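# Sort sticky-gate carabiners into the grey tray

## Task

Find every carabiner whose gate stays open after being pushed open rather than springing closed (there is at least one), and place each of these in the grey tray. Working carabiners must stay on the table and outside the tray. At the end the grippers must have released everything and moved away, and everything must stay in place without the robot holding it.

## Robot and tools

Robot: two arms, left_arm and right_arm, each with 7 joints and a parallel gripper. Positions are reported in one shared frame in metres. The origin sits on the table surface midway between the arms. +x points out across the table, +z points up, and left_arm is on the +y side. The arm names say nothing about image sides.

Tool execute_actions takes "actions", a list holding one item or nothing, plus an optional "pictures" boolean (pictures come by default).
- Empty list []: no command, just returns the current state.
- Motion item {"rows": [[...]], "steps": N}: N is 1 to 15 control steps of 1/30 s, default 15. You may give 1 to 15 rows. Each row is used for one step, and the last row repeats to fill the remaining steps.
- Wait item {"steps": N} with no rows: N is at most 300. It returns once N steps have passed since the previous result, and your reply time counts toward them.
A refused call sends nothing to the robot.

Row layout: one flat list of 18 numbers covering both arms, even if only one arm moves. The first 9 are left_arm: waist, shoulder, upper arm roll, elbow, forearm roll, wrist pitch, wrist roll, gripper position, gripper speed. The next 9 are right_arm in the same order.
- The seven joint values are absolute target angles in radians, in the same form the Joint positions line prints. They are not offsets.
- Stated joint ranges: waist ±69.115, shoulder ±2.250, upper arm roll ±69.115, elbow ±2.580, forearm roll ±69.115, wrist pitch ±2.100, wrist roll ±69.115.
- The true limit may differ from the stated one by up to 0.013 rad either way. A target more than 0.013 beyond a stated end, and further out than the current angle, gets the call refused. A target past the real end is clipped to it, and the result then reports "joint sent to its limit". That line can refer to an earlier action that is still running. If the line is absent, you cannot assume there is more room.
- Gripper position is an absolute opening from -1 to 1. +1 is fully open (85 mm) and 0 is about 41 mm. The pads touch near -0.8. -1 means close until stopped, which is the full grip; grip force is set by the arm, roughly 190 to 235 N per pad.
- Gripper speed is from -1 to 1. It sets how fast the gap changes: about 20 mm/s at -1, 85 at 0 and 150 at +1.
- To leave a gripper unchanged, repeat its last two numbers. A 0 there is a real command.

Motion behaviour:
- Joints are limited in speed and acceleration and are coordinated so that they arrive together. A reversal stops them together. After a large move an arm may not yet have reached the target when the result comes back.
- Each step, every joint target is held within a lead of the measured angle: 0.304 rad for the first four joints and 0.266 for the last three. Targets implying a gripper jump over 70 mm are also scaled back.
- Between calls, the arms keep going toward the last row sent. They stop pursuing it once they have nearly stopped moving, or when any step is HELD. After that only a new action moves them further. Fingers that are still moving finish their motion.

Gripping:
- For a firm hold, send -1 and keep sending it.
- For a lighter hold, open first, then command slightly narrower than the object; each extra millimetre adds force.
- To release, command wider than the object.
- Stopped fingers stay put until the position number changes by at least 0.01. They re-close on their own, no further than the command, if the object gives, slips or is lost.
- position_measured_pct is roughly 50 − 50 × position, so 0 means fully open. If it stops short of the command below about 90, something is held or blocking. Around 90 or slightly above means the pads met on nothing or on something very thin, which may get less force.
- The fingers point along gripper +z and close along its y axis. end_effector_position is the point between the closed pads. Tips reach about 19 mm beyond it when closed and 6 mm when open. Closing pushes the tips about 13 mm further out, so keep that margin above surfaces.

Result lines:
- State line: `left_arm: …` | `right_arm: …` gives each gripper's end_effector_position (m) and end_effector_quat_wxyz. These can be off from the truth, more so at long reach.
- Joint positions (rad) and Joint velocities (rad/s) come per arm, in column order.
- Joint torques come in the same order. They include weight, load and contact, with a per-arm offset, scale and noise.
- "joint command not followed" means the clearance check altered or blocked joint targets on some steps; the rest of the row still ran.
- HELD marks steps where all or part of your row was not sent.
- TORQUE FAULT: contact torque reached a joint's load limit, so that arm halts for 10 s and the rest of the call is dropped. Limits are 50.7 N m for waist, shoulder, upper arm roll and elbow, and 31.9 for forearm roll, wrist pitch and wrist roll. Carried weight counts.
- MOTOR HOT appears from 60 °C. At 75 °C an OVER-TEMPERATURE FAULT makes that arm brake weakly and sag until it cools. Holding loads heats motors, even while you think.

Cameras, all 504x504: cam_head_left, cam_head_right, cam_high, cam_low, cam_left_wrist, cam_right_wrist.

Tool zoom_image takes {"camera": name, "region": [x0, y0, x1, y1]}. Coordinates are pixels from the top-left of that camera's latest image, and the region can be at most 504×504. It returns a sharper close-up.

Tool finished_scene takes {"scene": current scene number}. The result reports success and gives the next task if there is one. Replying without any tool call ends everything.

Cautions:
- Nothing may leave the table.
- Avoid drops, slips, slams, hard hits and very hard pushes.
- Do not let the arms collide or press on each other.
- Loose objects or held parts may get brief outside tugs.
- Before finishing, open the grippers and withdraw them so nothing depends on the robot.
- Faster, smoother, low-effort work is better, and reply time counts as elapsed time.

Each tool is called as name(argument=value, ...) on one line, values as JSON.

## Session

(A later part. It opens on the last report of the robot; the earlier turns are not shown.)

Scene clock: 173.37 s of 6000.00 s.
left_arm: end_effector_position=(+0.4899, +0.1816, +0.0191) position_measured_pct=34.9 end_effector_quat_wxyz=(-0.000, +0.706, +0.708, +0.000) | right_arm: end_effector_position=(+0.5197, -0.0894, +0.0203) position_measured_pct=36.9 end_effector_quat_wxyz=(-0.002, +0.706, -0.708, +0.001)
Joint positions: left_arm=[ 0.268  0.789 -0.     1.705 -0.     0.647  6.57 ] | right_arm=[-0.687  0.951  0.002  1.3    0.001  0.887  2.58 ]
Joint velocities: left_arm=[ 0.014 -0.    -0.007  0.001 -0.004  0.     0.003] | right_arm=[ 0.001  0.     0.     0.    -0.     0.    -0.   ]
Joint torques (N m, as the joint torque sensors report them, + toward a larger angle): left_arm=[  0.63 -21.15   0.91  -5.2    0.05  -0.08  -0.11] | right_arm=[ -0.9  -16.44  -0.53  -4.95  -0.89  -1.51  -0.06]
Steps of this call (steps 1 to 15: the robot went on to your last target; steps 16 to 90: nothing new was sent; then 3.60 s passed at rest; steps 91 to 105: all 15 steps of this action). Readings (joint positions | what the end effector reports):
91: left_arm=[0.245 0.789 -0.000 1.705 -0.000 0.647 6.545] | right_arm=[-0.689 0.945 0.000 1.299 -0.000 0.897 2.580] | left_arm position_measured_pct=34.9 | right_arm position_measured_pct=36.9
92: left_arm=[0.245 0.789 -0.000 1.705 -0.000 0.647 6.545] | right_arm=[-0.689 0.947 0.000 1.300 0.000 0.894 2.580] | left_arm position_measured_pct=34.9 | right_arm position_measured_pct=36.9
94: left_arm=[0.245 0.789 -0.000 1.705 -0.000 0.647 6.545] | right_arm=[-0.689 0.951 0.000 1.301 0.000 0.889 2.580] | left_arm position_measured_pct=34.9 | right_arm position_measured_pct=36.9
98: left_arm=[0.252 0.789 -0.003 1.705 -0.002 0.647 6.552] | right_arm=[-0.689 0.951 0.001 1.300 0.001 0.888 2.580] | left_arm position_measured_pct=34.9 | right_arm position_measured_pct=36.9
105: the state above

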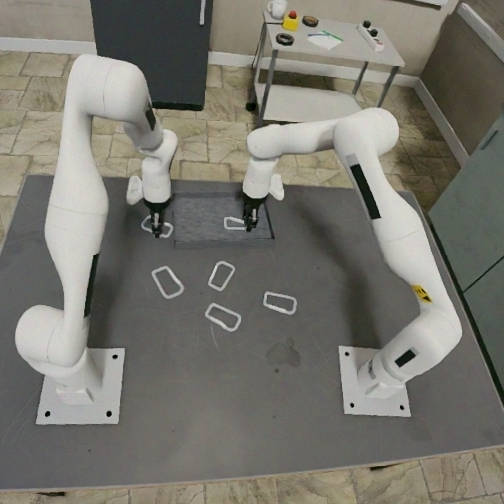

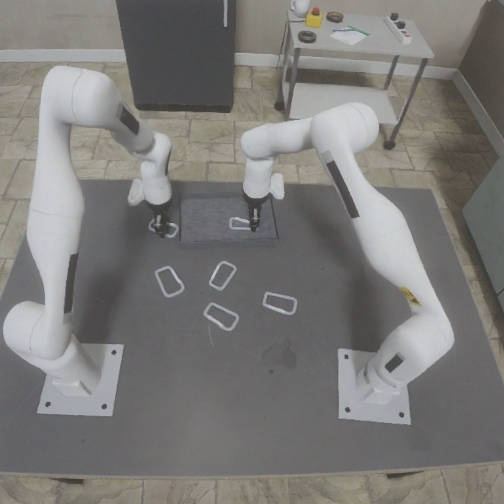

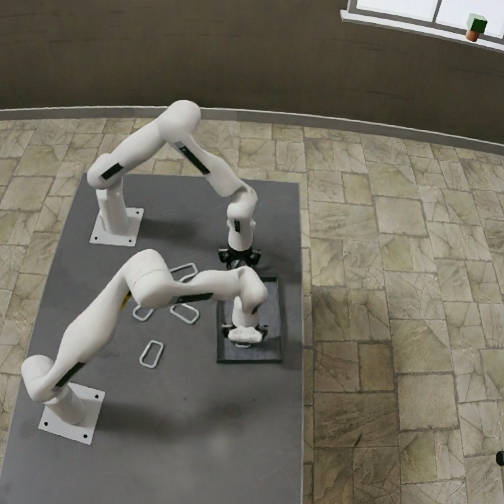

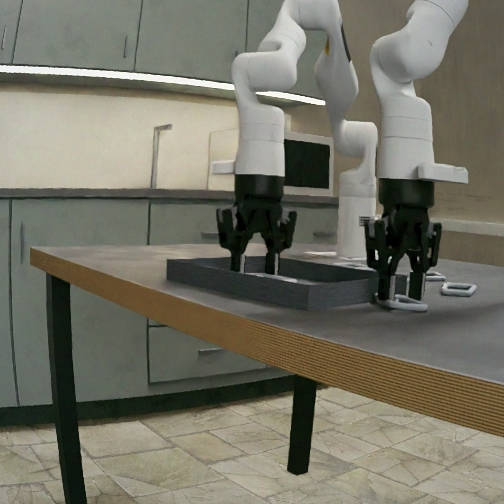

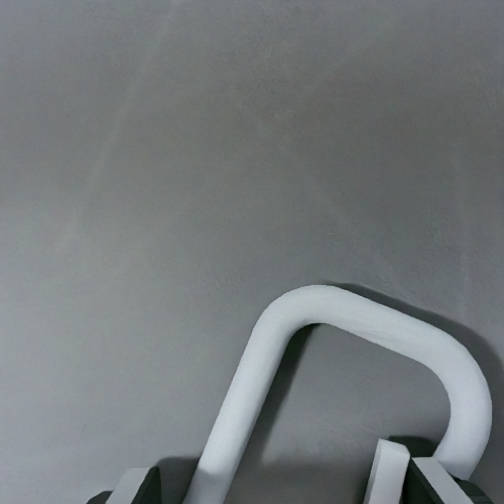

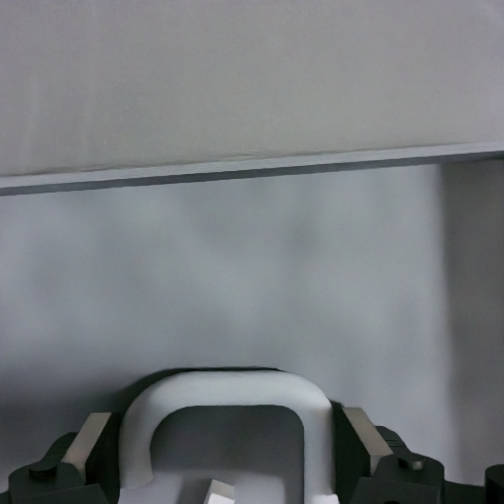

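execute_actions(actions=[{"rows":[[0.272,0.7915,0,1.706,0,0.644,6.572,0.07,-0.4, -0.689,0.96,0,1.3025,0,0.885,2.58,0.15,0]],"steps":14}])

Scene clock: 175.47 s of 6000.00 s.
left_arm: end_effector_position=(+0.4896, +0.1793, +0.0192) position_measured_pct=44.4 end_effector_quat_wxyz=(+0.001, +0.707, +0.707, +0.000) | right_arm: end_effector_position=(+0.5197, -0.0894, +0.0203) position_measured_pct=36.9 end_effector_quat_wxyz=(-0.002, +0.706, -0.708, +0.001)
Joint positions: left_arm=[ 0.272  0.789 -0.     1.706 -0.     0.645  6.572] | right_arm=[-0.687  0.951  0.002  1.3    0.001  0.887  2.58 ]
Joint velocities: left_arm=[ 0.001  0.    -0.001 -0.001  0.001  0.     0.001] | right_arm=[-0.001  0.    -0.     0.     0.    -0.    -0.   ]
Joint torques (N m, as the joint torque sensors report them, + toward a larger angle): left_arm=[ -0.08 -18.9    0.13  -5.01   0.01  -0.32  -0.12] | right_arm=[ -0.7  -16.54  -0.58  -5.03  -0.77  -1.5   -0.1 ]
Steps of this call (steps 1 to 15: the robot went on to your last target; steps 16 to 49: nothing new was sent; steps 50 to 63: all 14 steps of this action). Readings (joint positions | what the end effector reports):
50: left_arm=[0.270 0.790 -0.001 1.705 -0.001 0.647 6.570] | right_arm=[-0.687 0.951 0.002 1.300 0.001 0.887 2.580] | left_arm position_measured_pct=34.9 | right_arm position_measured_pct=36.9
51: left_arm=[0.270 0.790 -0.001 1.705 -0.001 0.645 6.571] | right_arm=[-0.687 0.951 0.002 1.300 0.001 0.887 2.580] | left_arm position_measured_pct=35.3 | right_arm position_measured_pct=36.9
53: left_arm=[0.271 0.791 -0.000 1.706 -0.000 0.645 6.572] | right_arm=[-0.687 0.951 0.002 1.300 0.001 0.887 2.580] | left_arm position_measured_pct=38.1 | right_arm position_measured_pct=36.9
57: left_arm=[0.272 0.789 0.000 1.706 0.000 0.645 6.572] | right_arm=[-0.687 0.951 0.002 1.300 0.001 0.887 2.580] | left_arm position_measured_pct=44.0 | right_arm position_measured_pct=36.9
63: the state above

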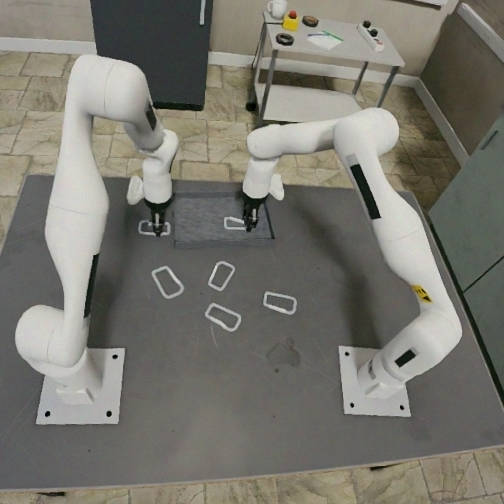

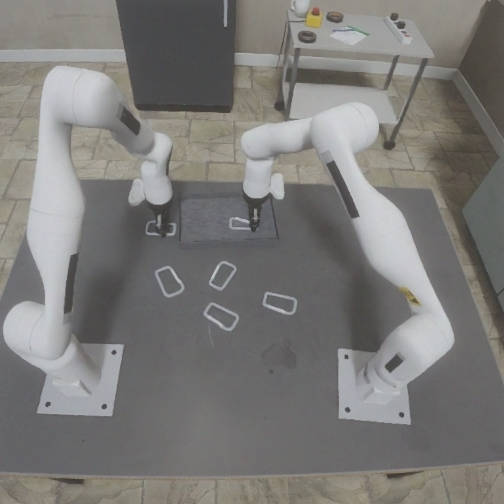

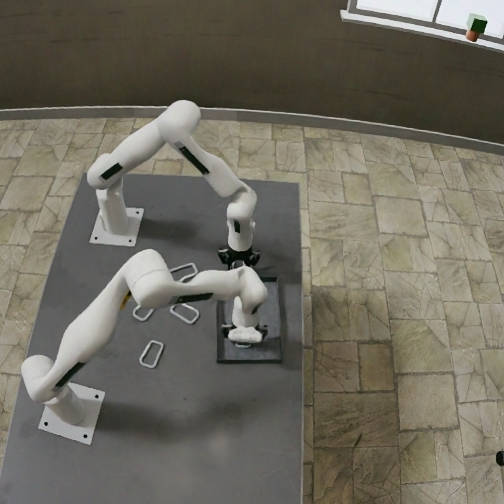

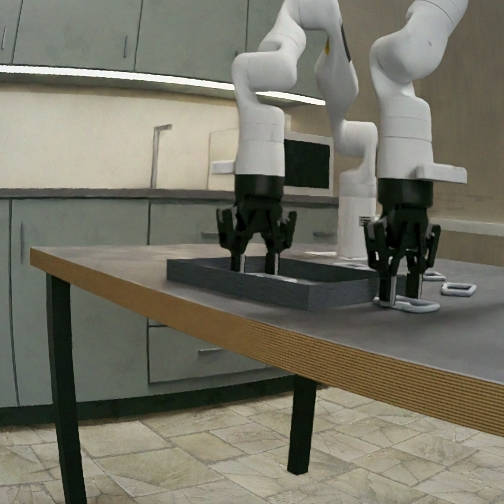

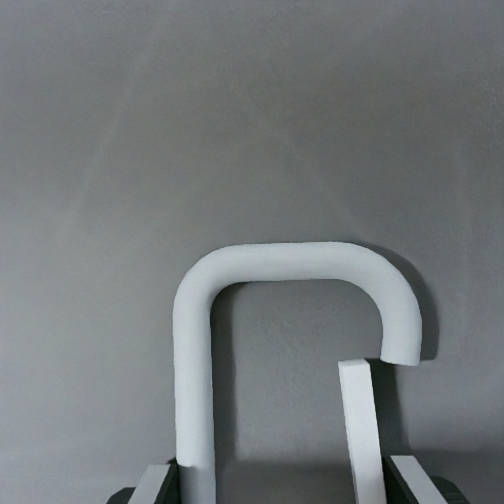

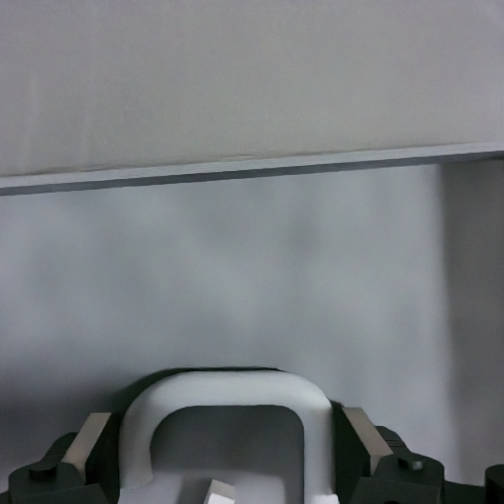

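execute_actions(actions=[{"rows":[[0.272,0.789,0,1.706,0,0.6465,6.572,0.65,0.3, -0.689,0.949,0,1.301,0,0.891,2.58,0.65,0.3]],"steps":8}], pictures=false)

execute_actions(actions=[{"rows":[[0.272,0.68,0,1.675,0,0.787,6.45,0.65,0.3, -0.689,0.86,0,1.2683,0,1.013,2.58,0.65,0.3]],"steps":8}], pictures=false)

execute_actions(actions=[{"rows":[[0.6,0.61,0,1.81,0,0.72,5.056,0.65,0.3, -0.83,0.64,0,1.76,0,0.74,2.3,0.65,0.3]],"steps":15}], pictures=false)

execute_actions(actions=[{"rows":[[0.781,0.63,0,1.815,0,0.696,5.056,0.65,0.3, -0.969,0.5358,0,2.2548,0,0.351,2.031,0.65,0.3]],"steps":10}], pictures=false)

execute_actions(actions=[{"rows":[[0.781,0.6925,0,1.8366,0,0.6125,5.056,0.65,0.3, -0.969,0.5358,0,2.2548,0,0.351,2.031,0.65,0.3]],"steps":15}], pictures=false)

execute_actions(actions=[{"steps":8}])

Scene clock: 186.90 s of 6000.00 s.
left_arm: end_effector_position=(+0.4891, +0.1794, +0.0192) position_measured_pct=24.6 end_effector_quat_wxyz=(+0.000, +0.707, +0.707, +0.000) | right_arm: end_effector_position=(+0.5177, -0.0883, +0.0215) position_measured_pct=19.4 end_effector_quat_wxyz=(-0.001, +0.707, -0.707, +0.000)
Joint positions: left_arm=[ 0.272  0.789  0.     1.706 -0.     0.646  6.572] | right_arm=[-0.689  0.948 -0.     1.301 -0.     0.891  2.58 ]
Joint velocities: left_arm=[ 0.     0.002 -0.     0.001 -0.001  0.002  0.   ] | right_arm=[-0.001  0.007 -0.001  0.002  0.     0.    -0.   ]
Joint torques (N m, as the joint torque sensors report them, + toward a larger angle): left_arm=[ -0.05 -20.63   0.22  -5.22  -0.04   0.12  -0.06] | right_arm=[  0.35 -24.75   0.54  -7.07  -0.41  -0.29   0.04]
Steps of this call (steps 1 to 15: the robot went on to your last target; steps 16 to 90: nothing new was sent; then 8.17 s passed at rest; steps 91 to 98: all 8 steps of this action). Readings (joint positions | what the end effector reports):
91: left_arm=[0.272 0.788 -0.000 1.706 -0.000 0.645 6.572] | right_arm=[-0.687 0.950 0.001 1.300 0.001 0.887 2.580] | left_arm position_measured_pct=44.4 | right_arm position_measured_pct=36.9
92: left_arm=[0.272 0.788 -0.000 1.706 -0.000 0.646 6.572] | right_arm=[-0.688 0.947 0.001 1.301 0.001 0.889 2.580] | left_arm position_measured_pct=44.0 | right_arm position_measured_pct=36.5
94: left_arm=[0.272 0.788 0.000 1.706 0.000 0.646 6.572] | right_arm=[-0.688 0.946 0.000 1.300 0.000 0.890 2.580] | left_arm position_measured_pct=38.9 | right_arm position_measured_pct=31.0
98: the state above

Scene clock: 187.17 s of 6000.00 s.
left_arm: end_effector_position=(+0.4890, +0.1794, +0.0746) position_measured_pct=17.9 end_effector_quat_wxyz=(+0.000, +0.746, +0.666, +0.000) | right_arm: end_effector_position=(+0.5174, -0.0886, +0.0796) position_measured_pct=17.9 end_effector_quat_wxyz=(-0.000, +0.707, -0.707, +0.000)
Joint positions: left_arm=[ 0.272  0.688  0.     1.676 -0.     0.777  6.458] | right_arm=[-0.689  0.864  0.     1.268  0.     1.009  2.58 ]
Joint velocities: left_arm=[ 0.001 -0.192  0.001 -0.077 -0.     0.314 -0.277] | right_arm=[ 0.001 -0.061  0.001 -0.048  0.001  0.147 -0.   ]
Joint torques (N m, as the joint torque sensors report them, + toward a larger angle): left_arm=[  0.27 -14.72   0.65  -5.09  -0.08  -0.01  -0.17] | right_arm=[  0.36 -16.53   0.66  -5.42  -0.31  -0.37   0.14]
Steps of this call (steps 1 to 8: all 8 steps of this action). Readings (joint positions | what the end effector reports):
1: left_arm=[0.272 0.788 -0.000 1.706 0.000 0.648 6.571] | right_arm=[-0.689 0.947 -0.000 1.301 -0.000 0.892 2.580] | left_arm position_measured_pct=21.8 | right_arm position_measured_pct=18.7
2: left_arm=[0.272 0.782 -0.000 1.705 0.000 0.654 6.566] | right_arm=[-0.689 0.941 -0.000 1.300 -0.000 0.899 2.580] | left_arm position_measured_pct=19.8 | right_arm position_measured_pct=18.3
4: left_arm=[0.272 0.753 -0.000 1.698 0.000 0.689 6.536] | right_arm=[-0.689 0.913 -0.000 1.291 -0.000 0.936 2.580] | left_arm position_measured_pct=18.3 | right_arm position_measured_pct=17.9
8: the state above

Scene clock: 187.67 s of 6000.00 s.
left_arm: end_effector_position=(+0.3965, +0.0750, +0.0820) position_measured_pct=17.9 end_effector_quat_wxyz=(+0.001, +0.932, +0.363, +0.000) | right_arm: end_effector_position=(+0.4065, -0.0842, +0.0863) position_measured_pct=17.9 end_effector_quat_wxyz=(-0.017, +0.661, -0.750, +0.000)
Joint positions: left_arm=[0.555 0.619 0.001 1.793 0.    0.729 6.027] | right_arm=[-0.815  0.664 -0.     1.676 -0.     0.768  2.329]
Joint velocities: left_arm=[ 0.291 -0.056 -0.007  0.126 -0.001 -0.061 -1.214] | right_arm=[-0.146 -0.222  0.001  0.879  0.    -0.274 -0.305]
Joint torques (N m, as the joint torque sensors report them, + toward a larger angle): left_arm=[ -1.86 -18.81  -0.72  -5.94  -0.02   0.16  -0.23] | right_arm=[  0.55 -20.4    0.7   -7.41  -0.3   -0.86  -0.07]
Steps of this call (steps 1 to 15: all 15 steps of this action). Readings (joint positions | what the end effector reports):
1: left_arm=[0.274 0.683 -0.000 1.675 -0.000 0.783 6.450] | right_arm=[-0.690 0.862 0.000 1.268 0.000 1.010 2.579] | left_arm position_measured_pct=17.9 | right_arm position_measured_pct=17.9
2: left_arm=[0.280 0.678 -0.002 1.677 -0.001 0.784 6.441] | right_arm=[-0.693 0.857 0.001 1.275 0.000 1.006 2.575] | left_arm position_measured_pct=17.9 | right_arm position_measured_pct=17.9
4: left_arm=[0.310 0.666 -0.004 1.688 -0.001 0.779 6.410] | right_arm=[-0.706 0.833 0.002 1.303 0.001 0.981 2.552] | left_arm position_measured_pct=17.9 | right_arm position_measured_pct=17.9
8: left_arm=[0.419 0.645 -0.001 1.733 -0.000 0.757 6.304] | right_arm=[-0.759 0.749 0.001 1.423 0.000 0.879 2.450] | left_arm position_measured_pct=17.9 | right_arm position_measured_pct=17.9
15: the state above

Scene clock: 188.00 s of 6000.00 s.
left_arm: end_effector_position=(+0.3391, +0.0155, +0.0744) position_measured_pct=17.9 end_effector_quat_wxyz=(+0.001, +0.997, +0.081, -0.000) | right_arm: end_effector_position=(+0.2971, -0.1147, +0.0580) position_measured_pct=17.9 end_effector_quat_wxyz=(+0.012, -0.620, +0.785, +0.002)
Joint positions: left_arm=[0.736 0.627 0.002 1.812 0.    0.701 5.63 ] | right_arm=[-0.931  0.564 -0.001  2.048 -0.     0.505  2.105]
Joint velocities: left_arm=[ 0.285  0.022 -0.013  0.019 -0.004 -0.039 -1.215] | right_arm=[-0.232 -0.164  0.009  1.124  0.003 -0.867 -0.487]
Joint torques (N m, as the joint torque sensors report them, + toward a larger angle): left_arm=[ -1.48 -19.01  -0.62  -5.59   0.17  -0.12  -0.1 ] | right_arm=[  1.3  -15.85   1.26  -4.48  -0.49  -0.42   0.03]
Steps of this call (steps 1 to 10: all 10 steps of this action). Readings (joint positions | what the end effector reports):
1: left_arm=[0.565 0.618 0.001 1.796 0.000 0.727 5.987] | right_arm=[-0.820 0.657 -0.000 1.704 -0.000 0.758 2.319] | left_arm position_measured_pct=17.9 | right_arm position_measured_pct=17.9
2: left_arm=[0.580 0.618 -0.001 1.800 -0.001 0.724 5.946] | right_arm=[-0.828 0.647 0.000 1.736 0.000 0.745 2.306] | left_arm position_measured_pct=17.9 | right_arm position_measured_pct=17.9
4: left_arm=[0.625 0.619 -0.003 1.805 -0.001 0.717 5.872] | right_arm=[-0.852 0.620 0.001 1.811 0.000 0.705 2.265] | left_arm position_measured_pct=17.9 | right_arm position_measured_pct=17.9
8: left_arm=[0.713 0.625 0.002 1.811 0.001 0.705 5.711] | right_arm=[-0.912 0.577 -0.001 1.970 -0.000 0.568 2.144] | left_arm position_measured_pct=17.9 | right_arm position_measured_pct=17.9
10: the state above

Scene clock: 188.50 s of 6000.00 s.
left_arm: end_effector_position=(+0.3245, +0.0033, +0.0407) position_measured_pct=17.9 end_effector_quat_wxyz=(+0.000, +0.975, -0.221, +0.000) | right_arm: end_effector_position=(+0.2413, -0.1556, +0.0400) position_measured_pct=17.9 end_effector_quat_wxyz=(-0.000, -0.606, +0.796, -0.000)
Joint positions: left_arm=[0.78  0.691 0.    1.837 0.    0.613 5.063] | right_arm=[-0.969  0.536 -0.     2.255 -0.     0.351  2.031]
Joint velocities: left_arm=[ 0.007  0.018 -0.001  0.007 -0.    -0.026 -0.314] | right_arm=[-0.004 -0.004  0.001  0.001 -0.001  0.     0.   ]
Joint torques (N m, as the joint torque sensors report them, + toward a larger angle): left_arm=[ -0.67 -19.91   0.44  -5.35  -0.07   0.01  -0.37] | right_arm=[  0.62 -14.16   0.49  -3.17  -0.4   -0.26   0.09]
Steps of this call (steps 1 to 15: all 15 steps of this action). Readings (joint positions | what the end effector reports):
1: left_arm=[0.745 0.628 0.001 1.813 0.000 0.700 5.589] | right_arm=[-0.938 0.559 -0.001 2.085 -0.000 0.477 2.090] | left_arm position_measured_pct=17.9 | right_arm position_measured_pct=17.9
2: left_arm=[0.752 0.630 0.001 1.814 0.000 0.697 5.548] | right_arm=[-0.944 0.554 -0.001 2.121 -0.000 0.450 2.077] | left_arm position_measured_pct=17.9 | right_arm position_measured_pct=17.9
4: left_arm=[0.762 0.643 0.001 1.819 0.000 0.680 5.467] | right_arm=[-0.955 0.546 -0.000 2.185 -0.000 0.403 2.055] | left_arm position_measured_pct=17.9 | right_arm position_measured_pct=17.9
8: left_arm=[0.773 0.672 0.000 1.830 0.000 0.640 5.305] | right_arm=[-0.966 0.538 -0.000 2.251 -0.000 0.355 2.032] | left_arm position_measured_pct=17.9 | right_arm position_measured_pct=17.9
15: the state above

Scene clock: 188.77 s of 6000.00 s.
left_arm: end_effector_position=(+0.3243, +0.0032, +0.0402) position_measured_pct=17.9 end_effector_quat_wxyz=(+0.000, +0.974, -0.225, +0.000) | right_arm: end_effector_position=(+0.2413, -0.1555, +0.0401) position_measured_pct=17.9 end_effector_quat_wxyz=(-0.000, -0.606, +0.796, -0.000)
Joint positions: left_arm=[0.781 0.692 0.    1.837 0.    0.613 5.056] | right_arm=[-0.969  0.536 -0.     2.255 -0.     0.351  2.031]
Joint velocities: left_arm=[ 0.001  0.001  0.002  0.    -0.001 -0.001  0.001] | right_arm=[-0.001 -0.     0.     0.    -0.001  0.    -0.   ]
Joint torques (N m, as the joint torque sensors report them, + toward a larger angle): left_arm=[ -0.11 -19.12   0.51  -4.98  -0.12  -0.1   -0.12] | right_arm=[  0.47 -14.19   0.38  -3.09  -0.35  -0.21   0.06]
Steps of this call (steps 1 to 8: the robot went on to your last target). Readings (joint positions | what the end effector reports):
1: left_arm=[0.781 0.692 0.000 1.837 0.000 0.613 5.057] | right_arm=[-0.969 0.536 -0.000 2.255 -0.000 0.351 2.031] | left_arm position_measured_pct=17.9 | right_arm position_measured_pct=17.9
2: left_arm=[0.781 0.692 0.000 1.837 0.000 0.613 5.056] | right_arm=[-0.969 0.536 -0.000 2.255 -0.000 0.351 2.031] | left_arm position_measured_pct=17.9 | right_arm position_measured_pct=17.9
4: left_arm=[0.781 0.692 0.000 1.837 0.000 0.613 5.056] | right_arm=[-0.969 0.536 -0.000 2.255 -0.000 0.351 2.031] | left_arm position_measured_pct=17.9 | right_arm position_measured_pct=17.9
8: the state above

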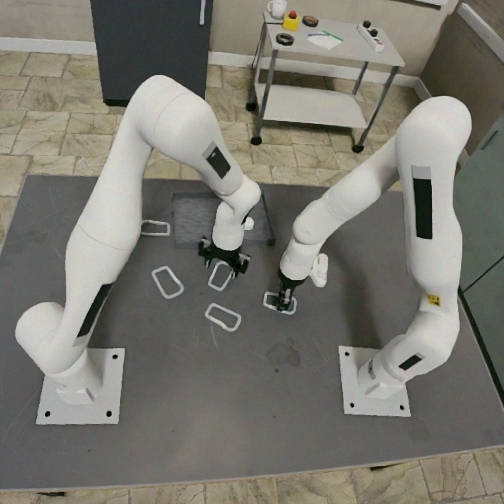

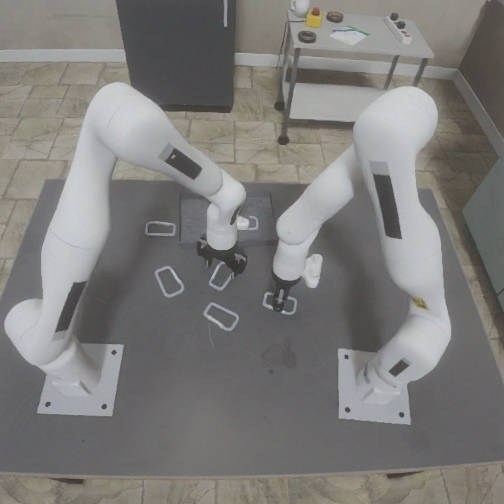

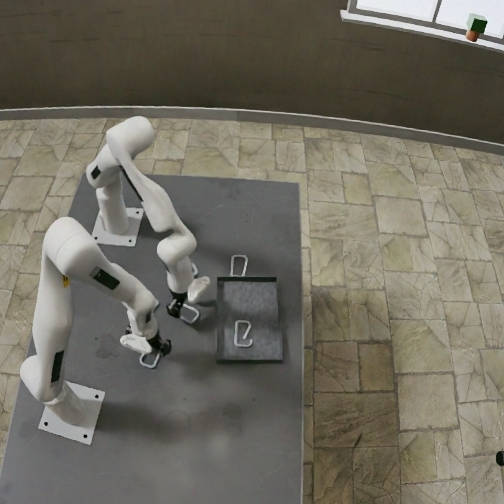

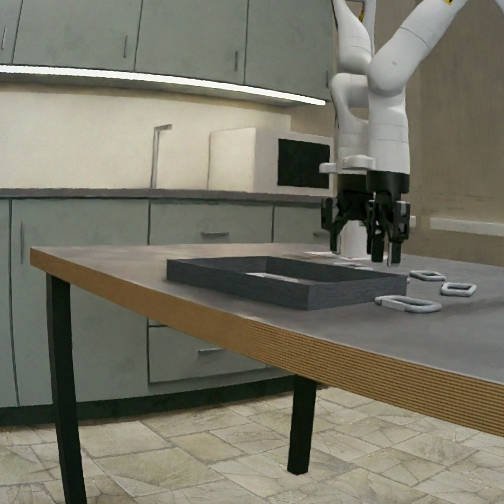

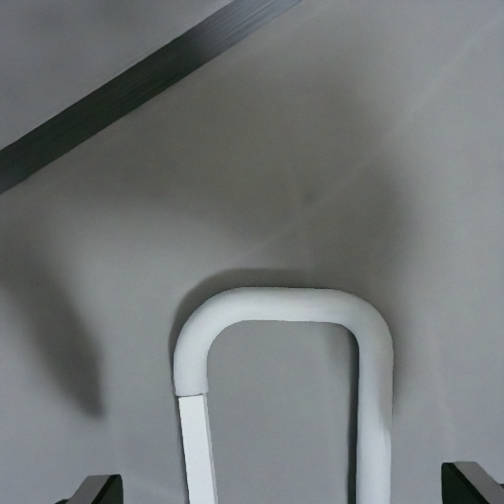

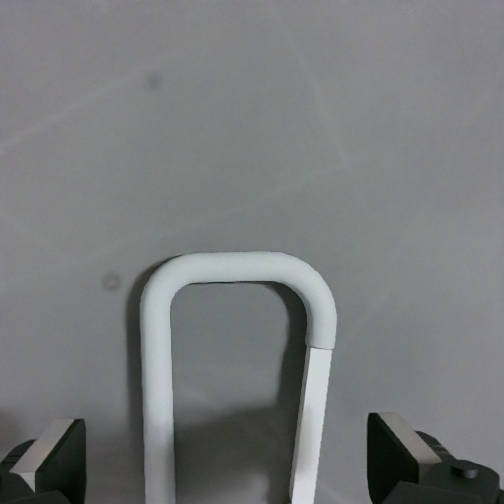

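execute_actions(actions=[{"rows":[[0.781,0.7377,0,1.8462,0,0.5577,5.01,0.65,0, -0.969,0.6003,0,2.2668,0,0.2745,2.031,0.65,0]],"steps":10}], pictures=false)

execute_actions(actions=[{"rows":[[0.781,0.7377,0,1.8462,0,0.5577,5.01,-0.03,0, -0.969,0.6003,0,2.2668,0,0.2745,2.031,-0.03,0]],"steps":15}])

execute_actions(actions=[{"rows":[[0.781,0.7377,0,1.8462,0,0.5577,5.01,0.65,0.2, -0.969,0.6003,0,2.2668,0,0.2745,2.031,0.65,0.2]],"steps":14}])

Scene clock: 193.17 s of 6000.00 s.
left_arm: end_effector_position=(+0.3245, +0.0030, +0.0187) position_measured_pct=17.9 end_effector_quat_wxyz=(+0.000, +0.969, -0.248, +0.000) | right_arm: end_effector_position=(+0.2418, -0.1549, +0.0190) position_measured_pct=17.9 end_effector_quat_wxyz=(+0.001, -0.606, +0.796, +0.000)
Joint positions: left_arm=[ 0.781  0.737 -0.     1.846  0.     0.558  5.01 ] | right_arm=[-0.969  0.598 -0.     2.267  0.     0.275  2.031]
Joint velocities: left_arm=[ 0.     0.011  0.    -0.001  0.001 -0.002 -0.001] | right_arm=[-0.001  0.023  0.001  0.002  0.001 -0.004 -0.   ]
Joint torques (N m, as the joint torque sensors report them, + toward a larger angle): left_arm=[  0.02 -18.79   0.38  -4.83   0.08  -0.21   0.03] | right_arm=[  0.55 -14.7    0.35  -2.79  -0.35  -0.51   0.14]
Steps of this call (steps 1 to 15: the robot went on to your last target; steps 16 to 90: nothing new was sent; then 1.07 s passed at rest; steps 91 to 100: all 10 steps of this action). Readings (joint positions | what the end effector reports):
91: left_arm=[0.781 0.694 0.000 1.837 -0.000 0.611 5.055] | right_arm=[-0.969 0.537 0.000 2.255 -0.000 0.350 2.031] | left_arm position_measured_pct=17.9 | right_arm position_measured_pct=17.9
92: left_arm=[0.781 0.700 0.000 1.837 -0.000 0.605 5.050] | right_arm=[-0.969 0.544 0.000 2.256 0.000 0.344 2.031] | left_arm position_measured_pct=17.9 | right_arm position_measured_pct=17.9
94: left_arm=[0.781 0.724 0.000 1.842 0.000 0.577 5.027] | right_arm=[-0.969 0.574 0.000 2.261 0.000 0.313 2.031] | left_arm position_measured_pct=17.9 | right_arm position_measured_pct=17.9
98: left_arm=[0.781 0.736 -0.000 1.846 -0.000 0.558 5.010] | right_arm=[-0.969 0.596 -0.000 2.267 -0.000 0.276 2.031] | left_arm position_measured_pct=17.9 | right_arm position_measured_pct=17.9
100: the state above

Scene clock: 193.67 s of 6000.00 s.
left_arm: end_effector_position=(+0.3251, +0.0013, +0.0200) position_measured_pct=49.6 end_effector_quat_wxyz=(+0.002, +0.969, -0.248, +0.002) | right_arm: end_effector_position=(+0.2430, -0.1547, +0.0194) position_measured_pct=49.6 end_effector_quat_wxyz=(+0.002, -0.605, +0.796, +0.000)
Joint positions: left_arm=[0.781 0.734 0.001 1.845 0.    0.557 5.01 ] | right_arm=[-0.968  0.597  0.001  2.266  0.     0.274  2.031]
Joint velocities: left_arm=[ 0.001 -0.003  0.    -0.001 -0.001  0.    -0.001] | right_arm=[ 0.    -0.002 -0.002 -0.001 -0.001  0.    -0.   ]
Joint torques (N m, as the joint torque sensors report them, + toward a larger angle): left_arm=[ -0.19 -16.8   -0.28  -3.46  -0.23   0.17   0.04] | right_arm=[ -0.14 -11.04  -0.68  -1.53  -0.61  -0.28   0.04]
Steps of this call (steps 1 to 15: all 15 steps of this action). Readings (joint positions | what the end effector reports):
1: left_arm=[0.781 0.737 0.000 1.846 0.000 0.558 5.010] | right_arm=[-0.969 0.598 -0.000 2.267 0.000 0.275 2.031] | left_arm position_measured_pct=17.9 | right_arm position_measured_pct=17.9
2: left_arm=[0.781 0.737 0.000 1.846 0.000 0.558 5.010] | right_arm=[-0.969 0.599 -0.000 2.267 0.000 0.275 2.031] | left_arm position_measured_pct=18.3 | right_arm position_measured_pct=18.3
4: left_arm=[0.781 0.737 0.000 1.846 0.000 0.558 5.010] | right_arm=[-0.969 0.599 -0.000 2.267 -0.000 0.275 2.031] | left_arm position_measured_pct=22.6 | right_arm position_measured_pct=22.6
8: left_arm=[0.781 0.738 0.000 1.846 0.000 0.558 5.010] | right_arm=[-0.969 0.600 -0.000 2.267 -0.000 0.275 2.031] | left_arm position_measured_pct=33.7 | right_arm position_measured_pct=33.7
15: the state above

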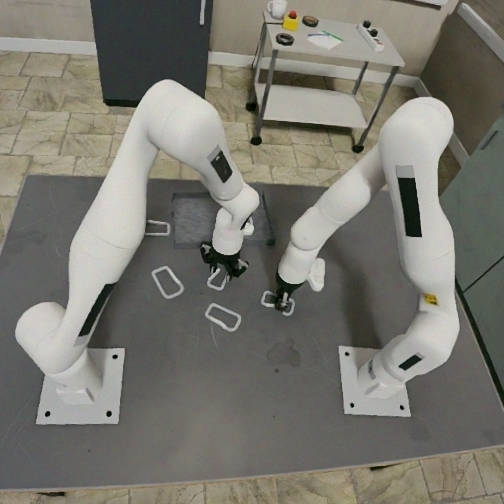

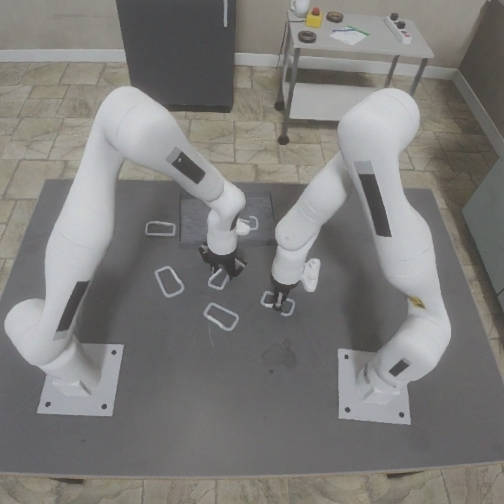

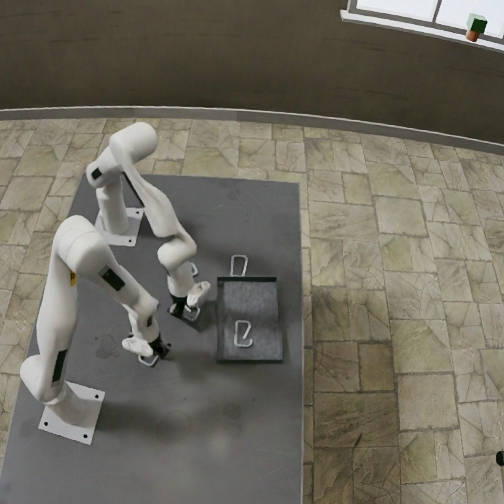

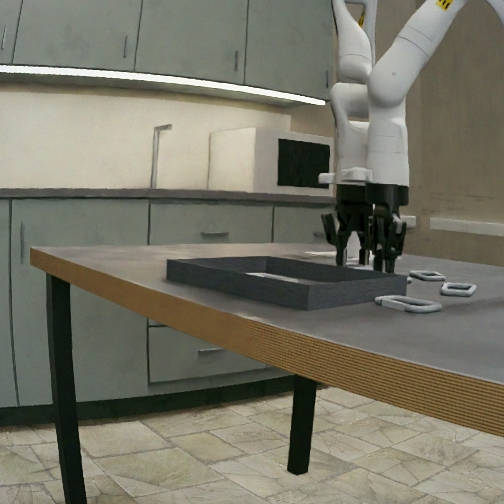

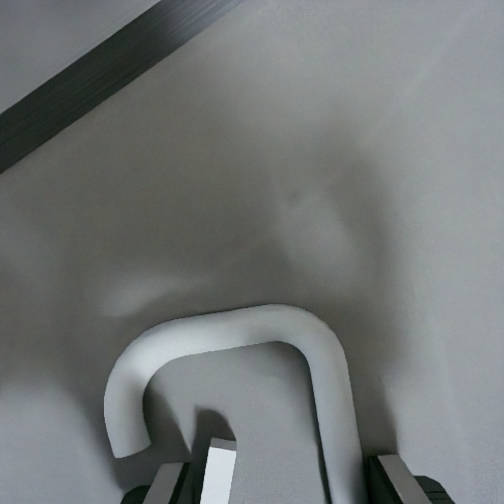

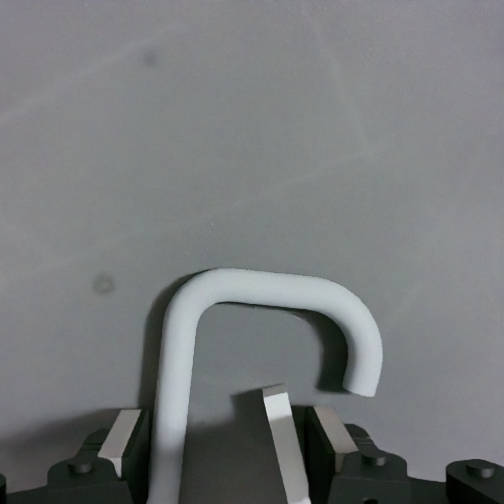

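Scene clock: 194.13 s of 6000.00 s.
left_arm: end_effector_position=(+0.3243, +0.0032, +0.0182) position_measured_pct=18.3 end_effector_quat_wxyz=(+0.000, +0.969, -0.248, +0.000) | right_arm: end_effector_position=(+0.2413, -0.1554, +0.0182) position_measured_pct=18.3 end_effector_quat_wxyz=(+0.000, -0.606, +0.796, +0.000)
Joint positions: left_arm=[ 0.781  0.738  0.     1.846 -0.     0.558  5.01 ] | right_arm=[-0.969  0.6   -0.     2.267  0.     0.274  2.031]
Joint velocities: left_arm=[ 0.     0.001 -0.001  0.001  0.     0.     0.   ] | right_arm=[ 0.     0.001 -0.     0.    -0.001 -0.     0.   ]
Joint torques (N m, as the joint torque sensors report them, + toward a larger angle): left_arm=[ -0.16 -19.4    0.03  -4.17  -0.08  -0.17   0.  ] | right_arm=[  0.44 -14.75   0.37  -2.42  -0.39  -0.41   0.12]
Steps of this call (steps 1 to 14: all 14 steps of this action). Readings (joint positions | what the end effector reports):
1: left_arm=[0.781 0.734 0.001 1.845 0.000 0.557 5.010] | right_arm=[-0.968 0.597 0.001 2.266 0.000 0.274 2.031] | left_arm position_measured_pct=50.0 | right_arm position_measured_pct=50.0
2: left_arm=[0.781 0.735 0.000 1.845 -0.000 0.558 5.010] | right_arm=[-0.969 0.597 0.000 2.266 0.000 0.274 2.031] | left_arm position_measured_pct=49.6 | right_arm position_measured_pct=49.6
4: left_arm=[0.781 0.736 -0.000 1.846 -0.000 0.558 5.010] | right_arm=[-0.969 0.598 -0.000 2.266 -0.000 0.275 2.031] | left_arm position_measured_pct=44.4 | right_arm position_measured_pct=44.4
8: left_arm=[0.781 0.737 -0.000 1.846 0.000 0.558 5.010] | right_arm=[-0.969 0.600 -0.000 2.267 0.000 0.275 2.031] | left_arm position_measured_pct=31.7 | right_arm position_measured_pct=31.3
14: the state above

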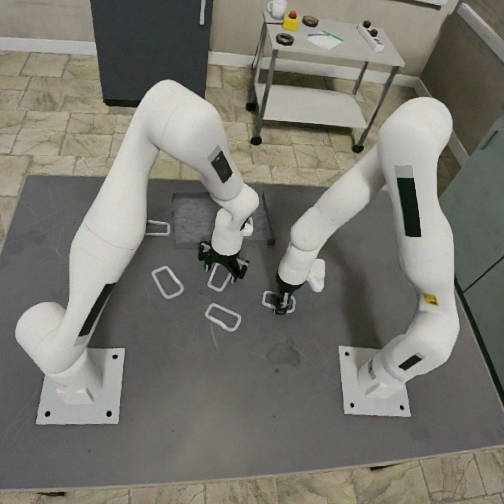

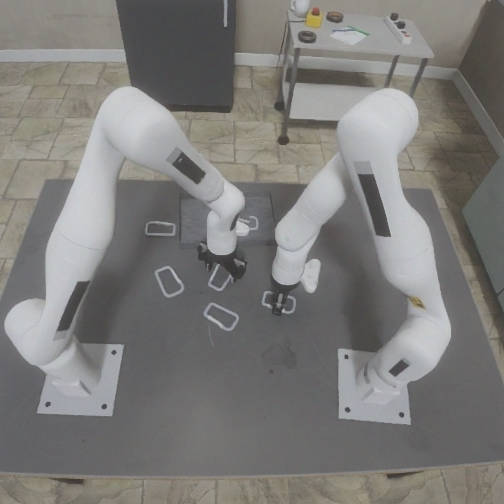

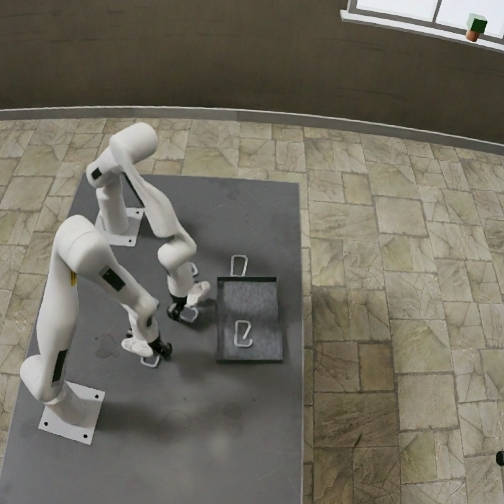

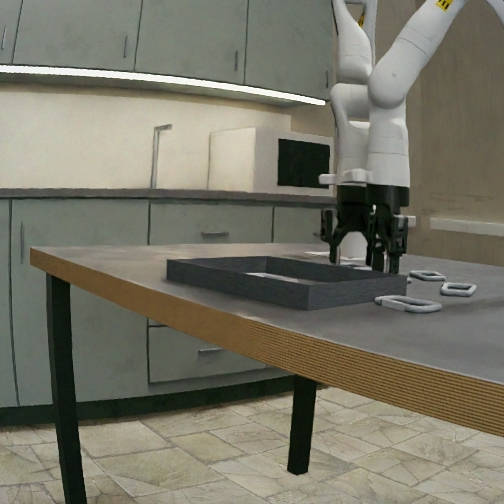

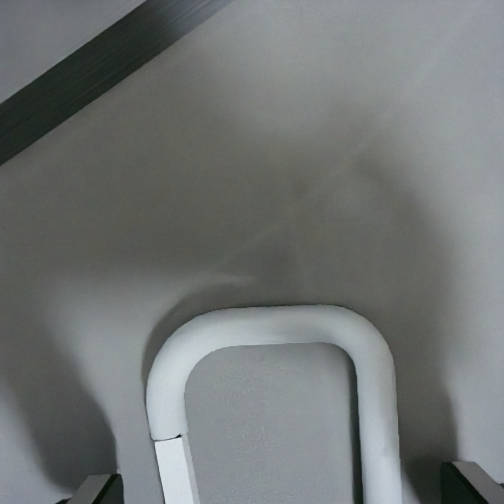

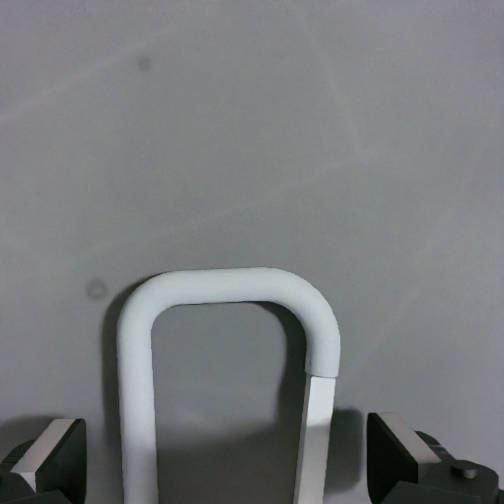

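execute_actions(actions=[{"rows":[[0.781,0.67,0,1.83,0,0.64,5.1,0.7,0.2, -0.969,0.50,0,2.245,0,0.396,1.9,0.7,0.2]],"steps":6}], pictures=false)

execute_actions(actions=[{"rows":[[0.517,0.5496,0,2.2143,0,0.3777,5.752,0.7,0.2, -1.1,0.53,0,2.15,0,0.46,1.7,0.7,0.2]],"steps":10}], pictures=false)

execute_actions(actions=[{"rows":[[0.517,0.5496,0,2.2143,0,0.3777,5.752,0.7,0.2, -1.295,0.6628,0,1.9112,0,0.5676,1.529,0.7,0.2]],"steps":15}], pictures=false)

execute_actions(actions=[{"steps":8}])

Scene clock: 202.67 s of 6000.00 s.
left_arm: end_effector_position=(+0.3252, +0.0023, +0.0477) position_measured_pct=15.1 end_effector_quat_wxyz=(+0.001, +0.978, -0.209, +0.001) | right_arm: end_effector_position=(+0.2427, -0.1539, +0.0444) position_measured_pct=15.1 end_effector_quat_wxyz=(+0.003, -0.568, +0.823, +0.001)
Joint positions: left_arm=[ 0.781  0.678  0.     1.832 -0.     0.629  5.088] | right_arm=[-0.969  0.524 -0.     2.251 -0.     0.362  1.937]
Joint velocities: left_arm=[-0.    -0.203  0.001 -0.076 -0.     0.315  0.361] | right_arm=[ 0.001 -0.399  0.002 -0.113  0.     0.602 -0.671]
Joint torques (N m, as the joint torque sensors report them, + toward a larger angle): left_arm=[ -0.16 -13.92  -0.15  -3.82   0.02   0.06  -0.21] | right_arm=[  0.09 -10.9    0.45  -2.36  -0.39  -0.04   0.16]
Steps of this call (steps 1 to 15: the robot went on to your last target; steps 16 to 90: nothing new was sent; then 5.33 s passed at rest; steps 91 to 96: all 6 steps of this action). Readings (joint positions | what the end effector reports):
91: left_arm=[0.781 0.736 -0.000 1.846 0.000 0.559 5.011] | right_arm=[-0.969 0.599 -0.000 2.267 0.000 0.276 2.030] | left_arm position_measured_pct=17.9 | right_arm position_measured_pct=17.9
92: left_arm=[0.781 0.730 -0.000 1.845 -0.000 0.565 5.018] | right_arm=[-0.969 0.592 -0.000 2.266 0.000 0.282 2.024] | left_arm position_measured_pct=17.1 | right_arm position_measured_pct=17.1
94: left_arm=[0.781 0.702 -0.000 1.839 -0.000 0.597 5.052] | right_arm=[-0.969 0.561 -0.000 2.260 0.000 0.314 1.989] | left_arm position_measured_pct=15.5 | right_arm position_measured_pct=15.5
96: the state above

Scene clock: 203.00 s of 6000.00 s.
left_arm: end_effector_position=(+0.3325, +0.0862, +0.0495) position_measured_pct=15.1 end_effector_quat_wxyz=(+0.007, +1.000, -0.014, +0.011) | right_arm: end_effector_position=(+0.2284, -0.1029, +0.0553) position_measured_pct=15.1 end_effector_quat_wxyz=(+0.001, -0.521, +0.853, +0.001)
Joint positions: left_arm=[ 0.621  0.59  -0.001  2.037 -0.     0.489  5.321] | right_arm=[-1.093  0.529 -0.002  2.151 -0.     0.459  1.701]
Joint velocities: left_arm=[-0.584 -0.224  0.009  0.994  0.003 -0.623  1.132] | right_arm=[-0.025 -0.009 -0.002 -0.042 -0.     0.025 -0.074]
Joint torques (N m, as the joint torque sensors report them, + toward a larger angle): left_arm=[  0.39 -16.79   0.83  -4.37   0.11  -0.03   0.18] | right_arm=[  2.02 -15.83   1.88  -3.    -0.12   0.17   0.33]
Steps of this call (steps 1 to 10: all 10 steps of this action). Readings (joint positions | what the end effector reports):
1: left_arm=[0.780 0.672 0.000 1.831 0.000 0.636 5.099] | right_arm=[-0.970 0.513 0.000 2.247 0.000 0.380 1.915] | left_arm position_measured_pct=15.1 | right_arm position_measured_pct=15.1
2: left_arm=[0.774 0.664 0.002 1.835 0.000 0.635 5.110] | right_arm=[-0.977 0.508 0.001 2.241 0.000 0.396 1.889] | left_arm position_measured_pct=15.1 | right_arm position_measured_pct=15.1
4: left_arm=[0.748 0.642 0.003 1.860 0.001 0.617 5.146] | right_arm=[-1.006 0.508 0.002 2.216 0.000 0.423 1.817] | left_arm position_measured_pct=15.1 | right_arm position_measured_pct=15.1
8: left_arm=[0.660 0.605 -0.000 1.970 -0.000 0.531 5.254] | right_arm=[-1.082 0.526 -0.001 2.160 -0.000 0.454 1.717] | left_arm position_measured_pct=15.1 | right_arm position_measured_pct=15.1
10: the state above

Scene clock: 203.50 s of 6000.00 s.
left_arm: end_effector_position=(+0.3043, +0.1497, +0.0399) position_measured_pct=15.1 end_effector_quat_wxyz=(-0.000, +0.968, +0.249, -0.000) | right_arm: end_effector_position=(+0.2003, +0.0042, +0.0419) position_measured_pct=15.1 end_effector_quat_wxyz=(+0.002, -0.532, +0.847, +0.002)
Joint positions: left_arm=[ 0.519  0.55  -0.     2.214  0.     0.378  5.752] | right_arm=[-1.29   0.658 -0.001  1.912 -0.     0.567  1.529]
Joint velocities: left_arm=[-0.014 -0.007  0.002  0.002  0.    -0.003  0.001] | right_arm=[-0.039  0.031  0.025 -0.016  0.009  0.018 -0.005]
Joint torques (N m, as the joint torque sensors report them, + toward a larger angle): left_arm=[ -0.58 -14.66   0.03  -3.34  -0.09  -0.01  -0.17] | right_arm=[  0.32 -17.32   0.3   -4.42  -0.32  -0.19   0.13]
Steps of this call (steps 1 to 15: all 15 steps of this action). Readings (joint positions | what the end effector reports):
1: left_arm=[0.603 0.583 -0.001 2.069 -0.000 0.469 5.360] | right_arm=[-1.095 0.529 -0.001 2.150 -0.000 0.460 1.700] | left_arm position_measured_pct=15.1 | right_arm position_measured_pct=15.1
2: left_arm=[0.587 0.577 -0.001 2.097 -0.000 0.452 5.401] | right_arm=[-1.102 0.534 0.000 2.144 0.000 0.463 1.696] | left_arm position_measured_pct=15.1 | right_arm position_measured_pct=15.1
4: left_arm=[0.564 0.568 -0.001 2.140 -0.000 0.425 5.482] | right_arm=[-1.128 0.551 0.002 2.117 0.000 0.476 1.677] | left_arm position_measured_pct=15.1 | right_arm position_measured_pct=15.1
8: left_arm=[0.534 0.557 -0.000 2.189 -0.000 0.393 5.645] | right_arm=[-1.219 0.613 0.001 2.007 0.000 0.524 1.598] | left_arm position_measured_pct=15.1 | right_arm position_measured_pct=15.1
15: the state above

Scene clock: 203.77 s of 6000.00 s.
left_arm: end_effector_position=(+0.3047, +0.1500, +0.0401) position_measured_pct=15.1 end_effector_quat_wxyz=(-0.000, +0.968, +0.250, -0.000) | right_arm: end_effector_position=(+0.1987, +0.0042, +0.0403) position_measured_pct=15.1 end_effector_quat_wxyz=(+0.000, -0.533, +0.846, +0.000)
Joint positions: left_arm=[ 0.517  0.55  -0.     2.214 -0.     0.378  5.752] | right_arm=[-1.294  0.662 -0.     1.911 -0.     0.568  1.529]
Joint velocities: left_arm=[-0.001 -0.001 -0.001  0.001  0.001  0.001  0.   ] | right_arm=[-0.005  0.004  0.001 -0.    -0.     0.     0.   ]
Joint torques (N m, as the joint torque sensors report them, + toward a larger angle): left_arm=[ -0.11 -14.65   0.53  -3.21   0.09   0.08  -0.11] | right_arm=[  0.46 -17.82   0.44  -4.86  -0.36  -0.25   0.08]
Steps of this call (steps 1 to 8: the robot went on to your last target). Readings (joint positions | what the end effector reports):
1: left_arm=[0.518 0.550 -0.000 2.214 -0.000 0.378 5.752] | right_arm=[-1.291 0.659 -0.001 1.912 -0.000 0.567 1.529] | left_arm position_measured_pct=15.1 | right_arm position_measured_pct=15.1
2: left_arm=[0.518 0.550 -0.000 2.214 -0.000 0.378 5.752] | right_arm=[-1.292 0.660 -0.000 1.911 -0.000 0.567 1.529] | left_arm position_measured_pct=15.1 | right_arm position_measured_pct=15.1
4: left_arm=[0.517 0.550 -0.000 2.214 -0.000 0.378 5.752] | right_arm=[-1.293 0.661 -0.000 1.911 -0.000 0.568 1.529] | left_arm position_measured_pct=15.1 | right_arm position_measured_pct=15.1
8: the state above

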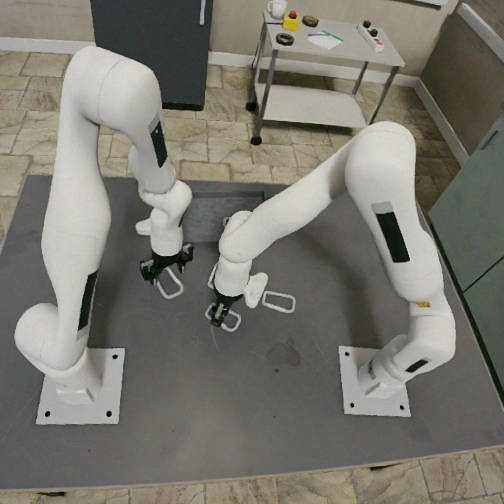

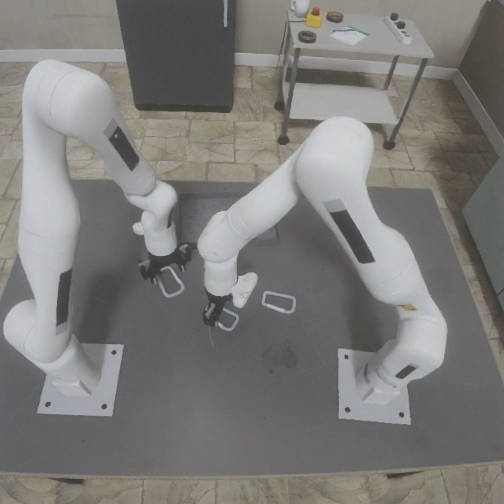

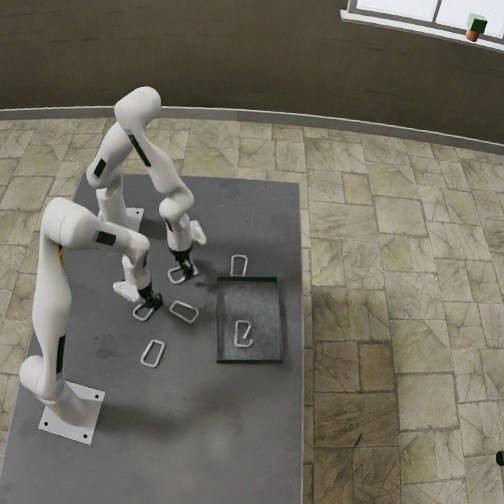

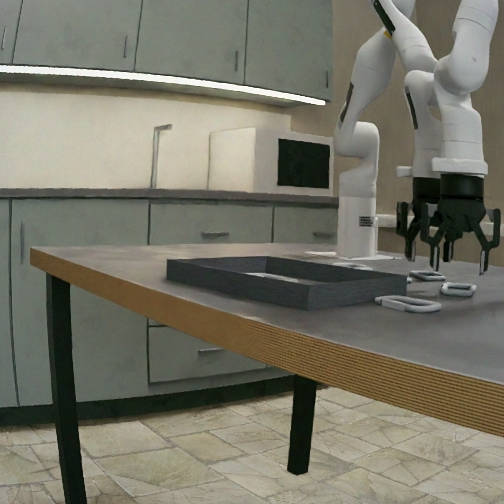

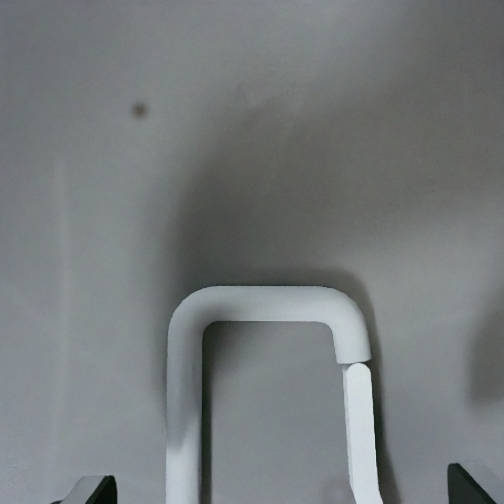

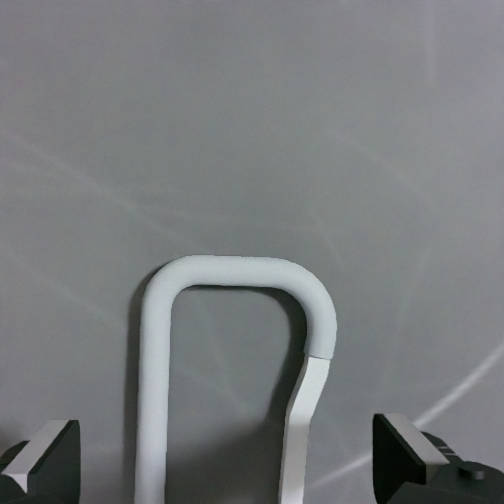

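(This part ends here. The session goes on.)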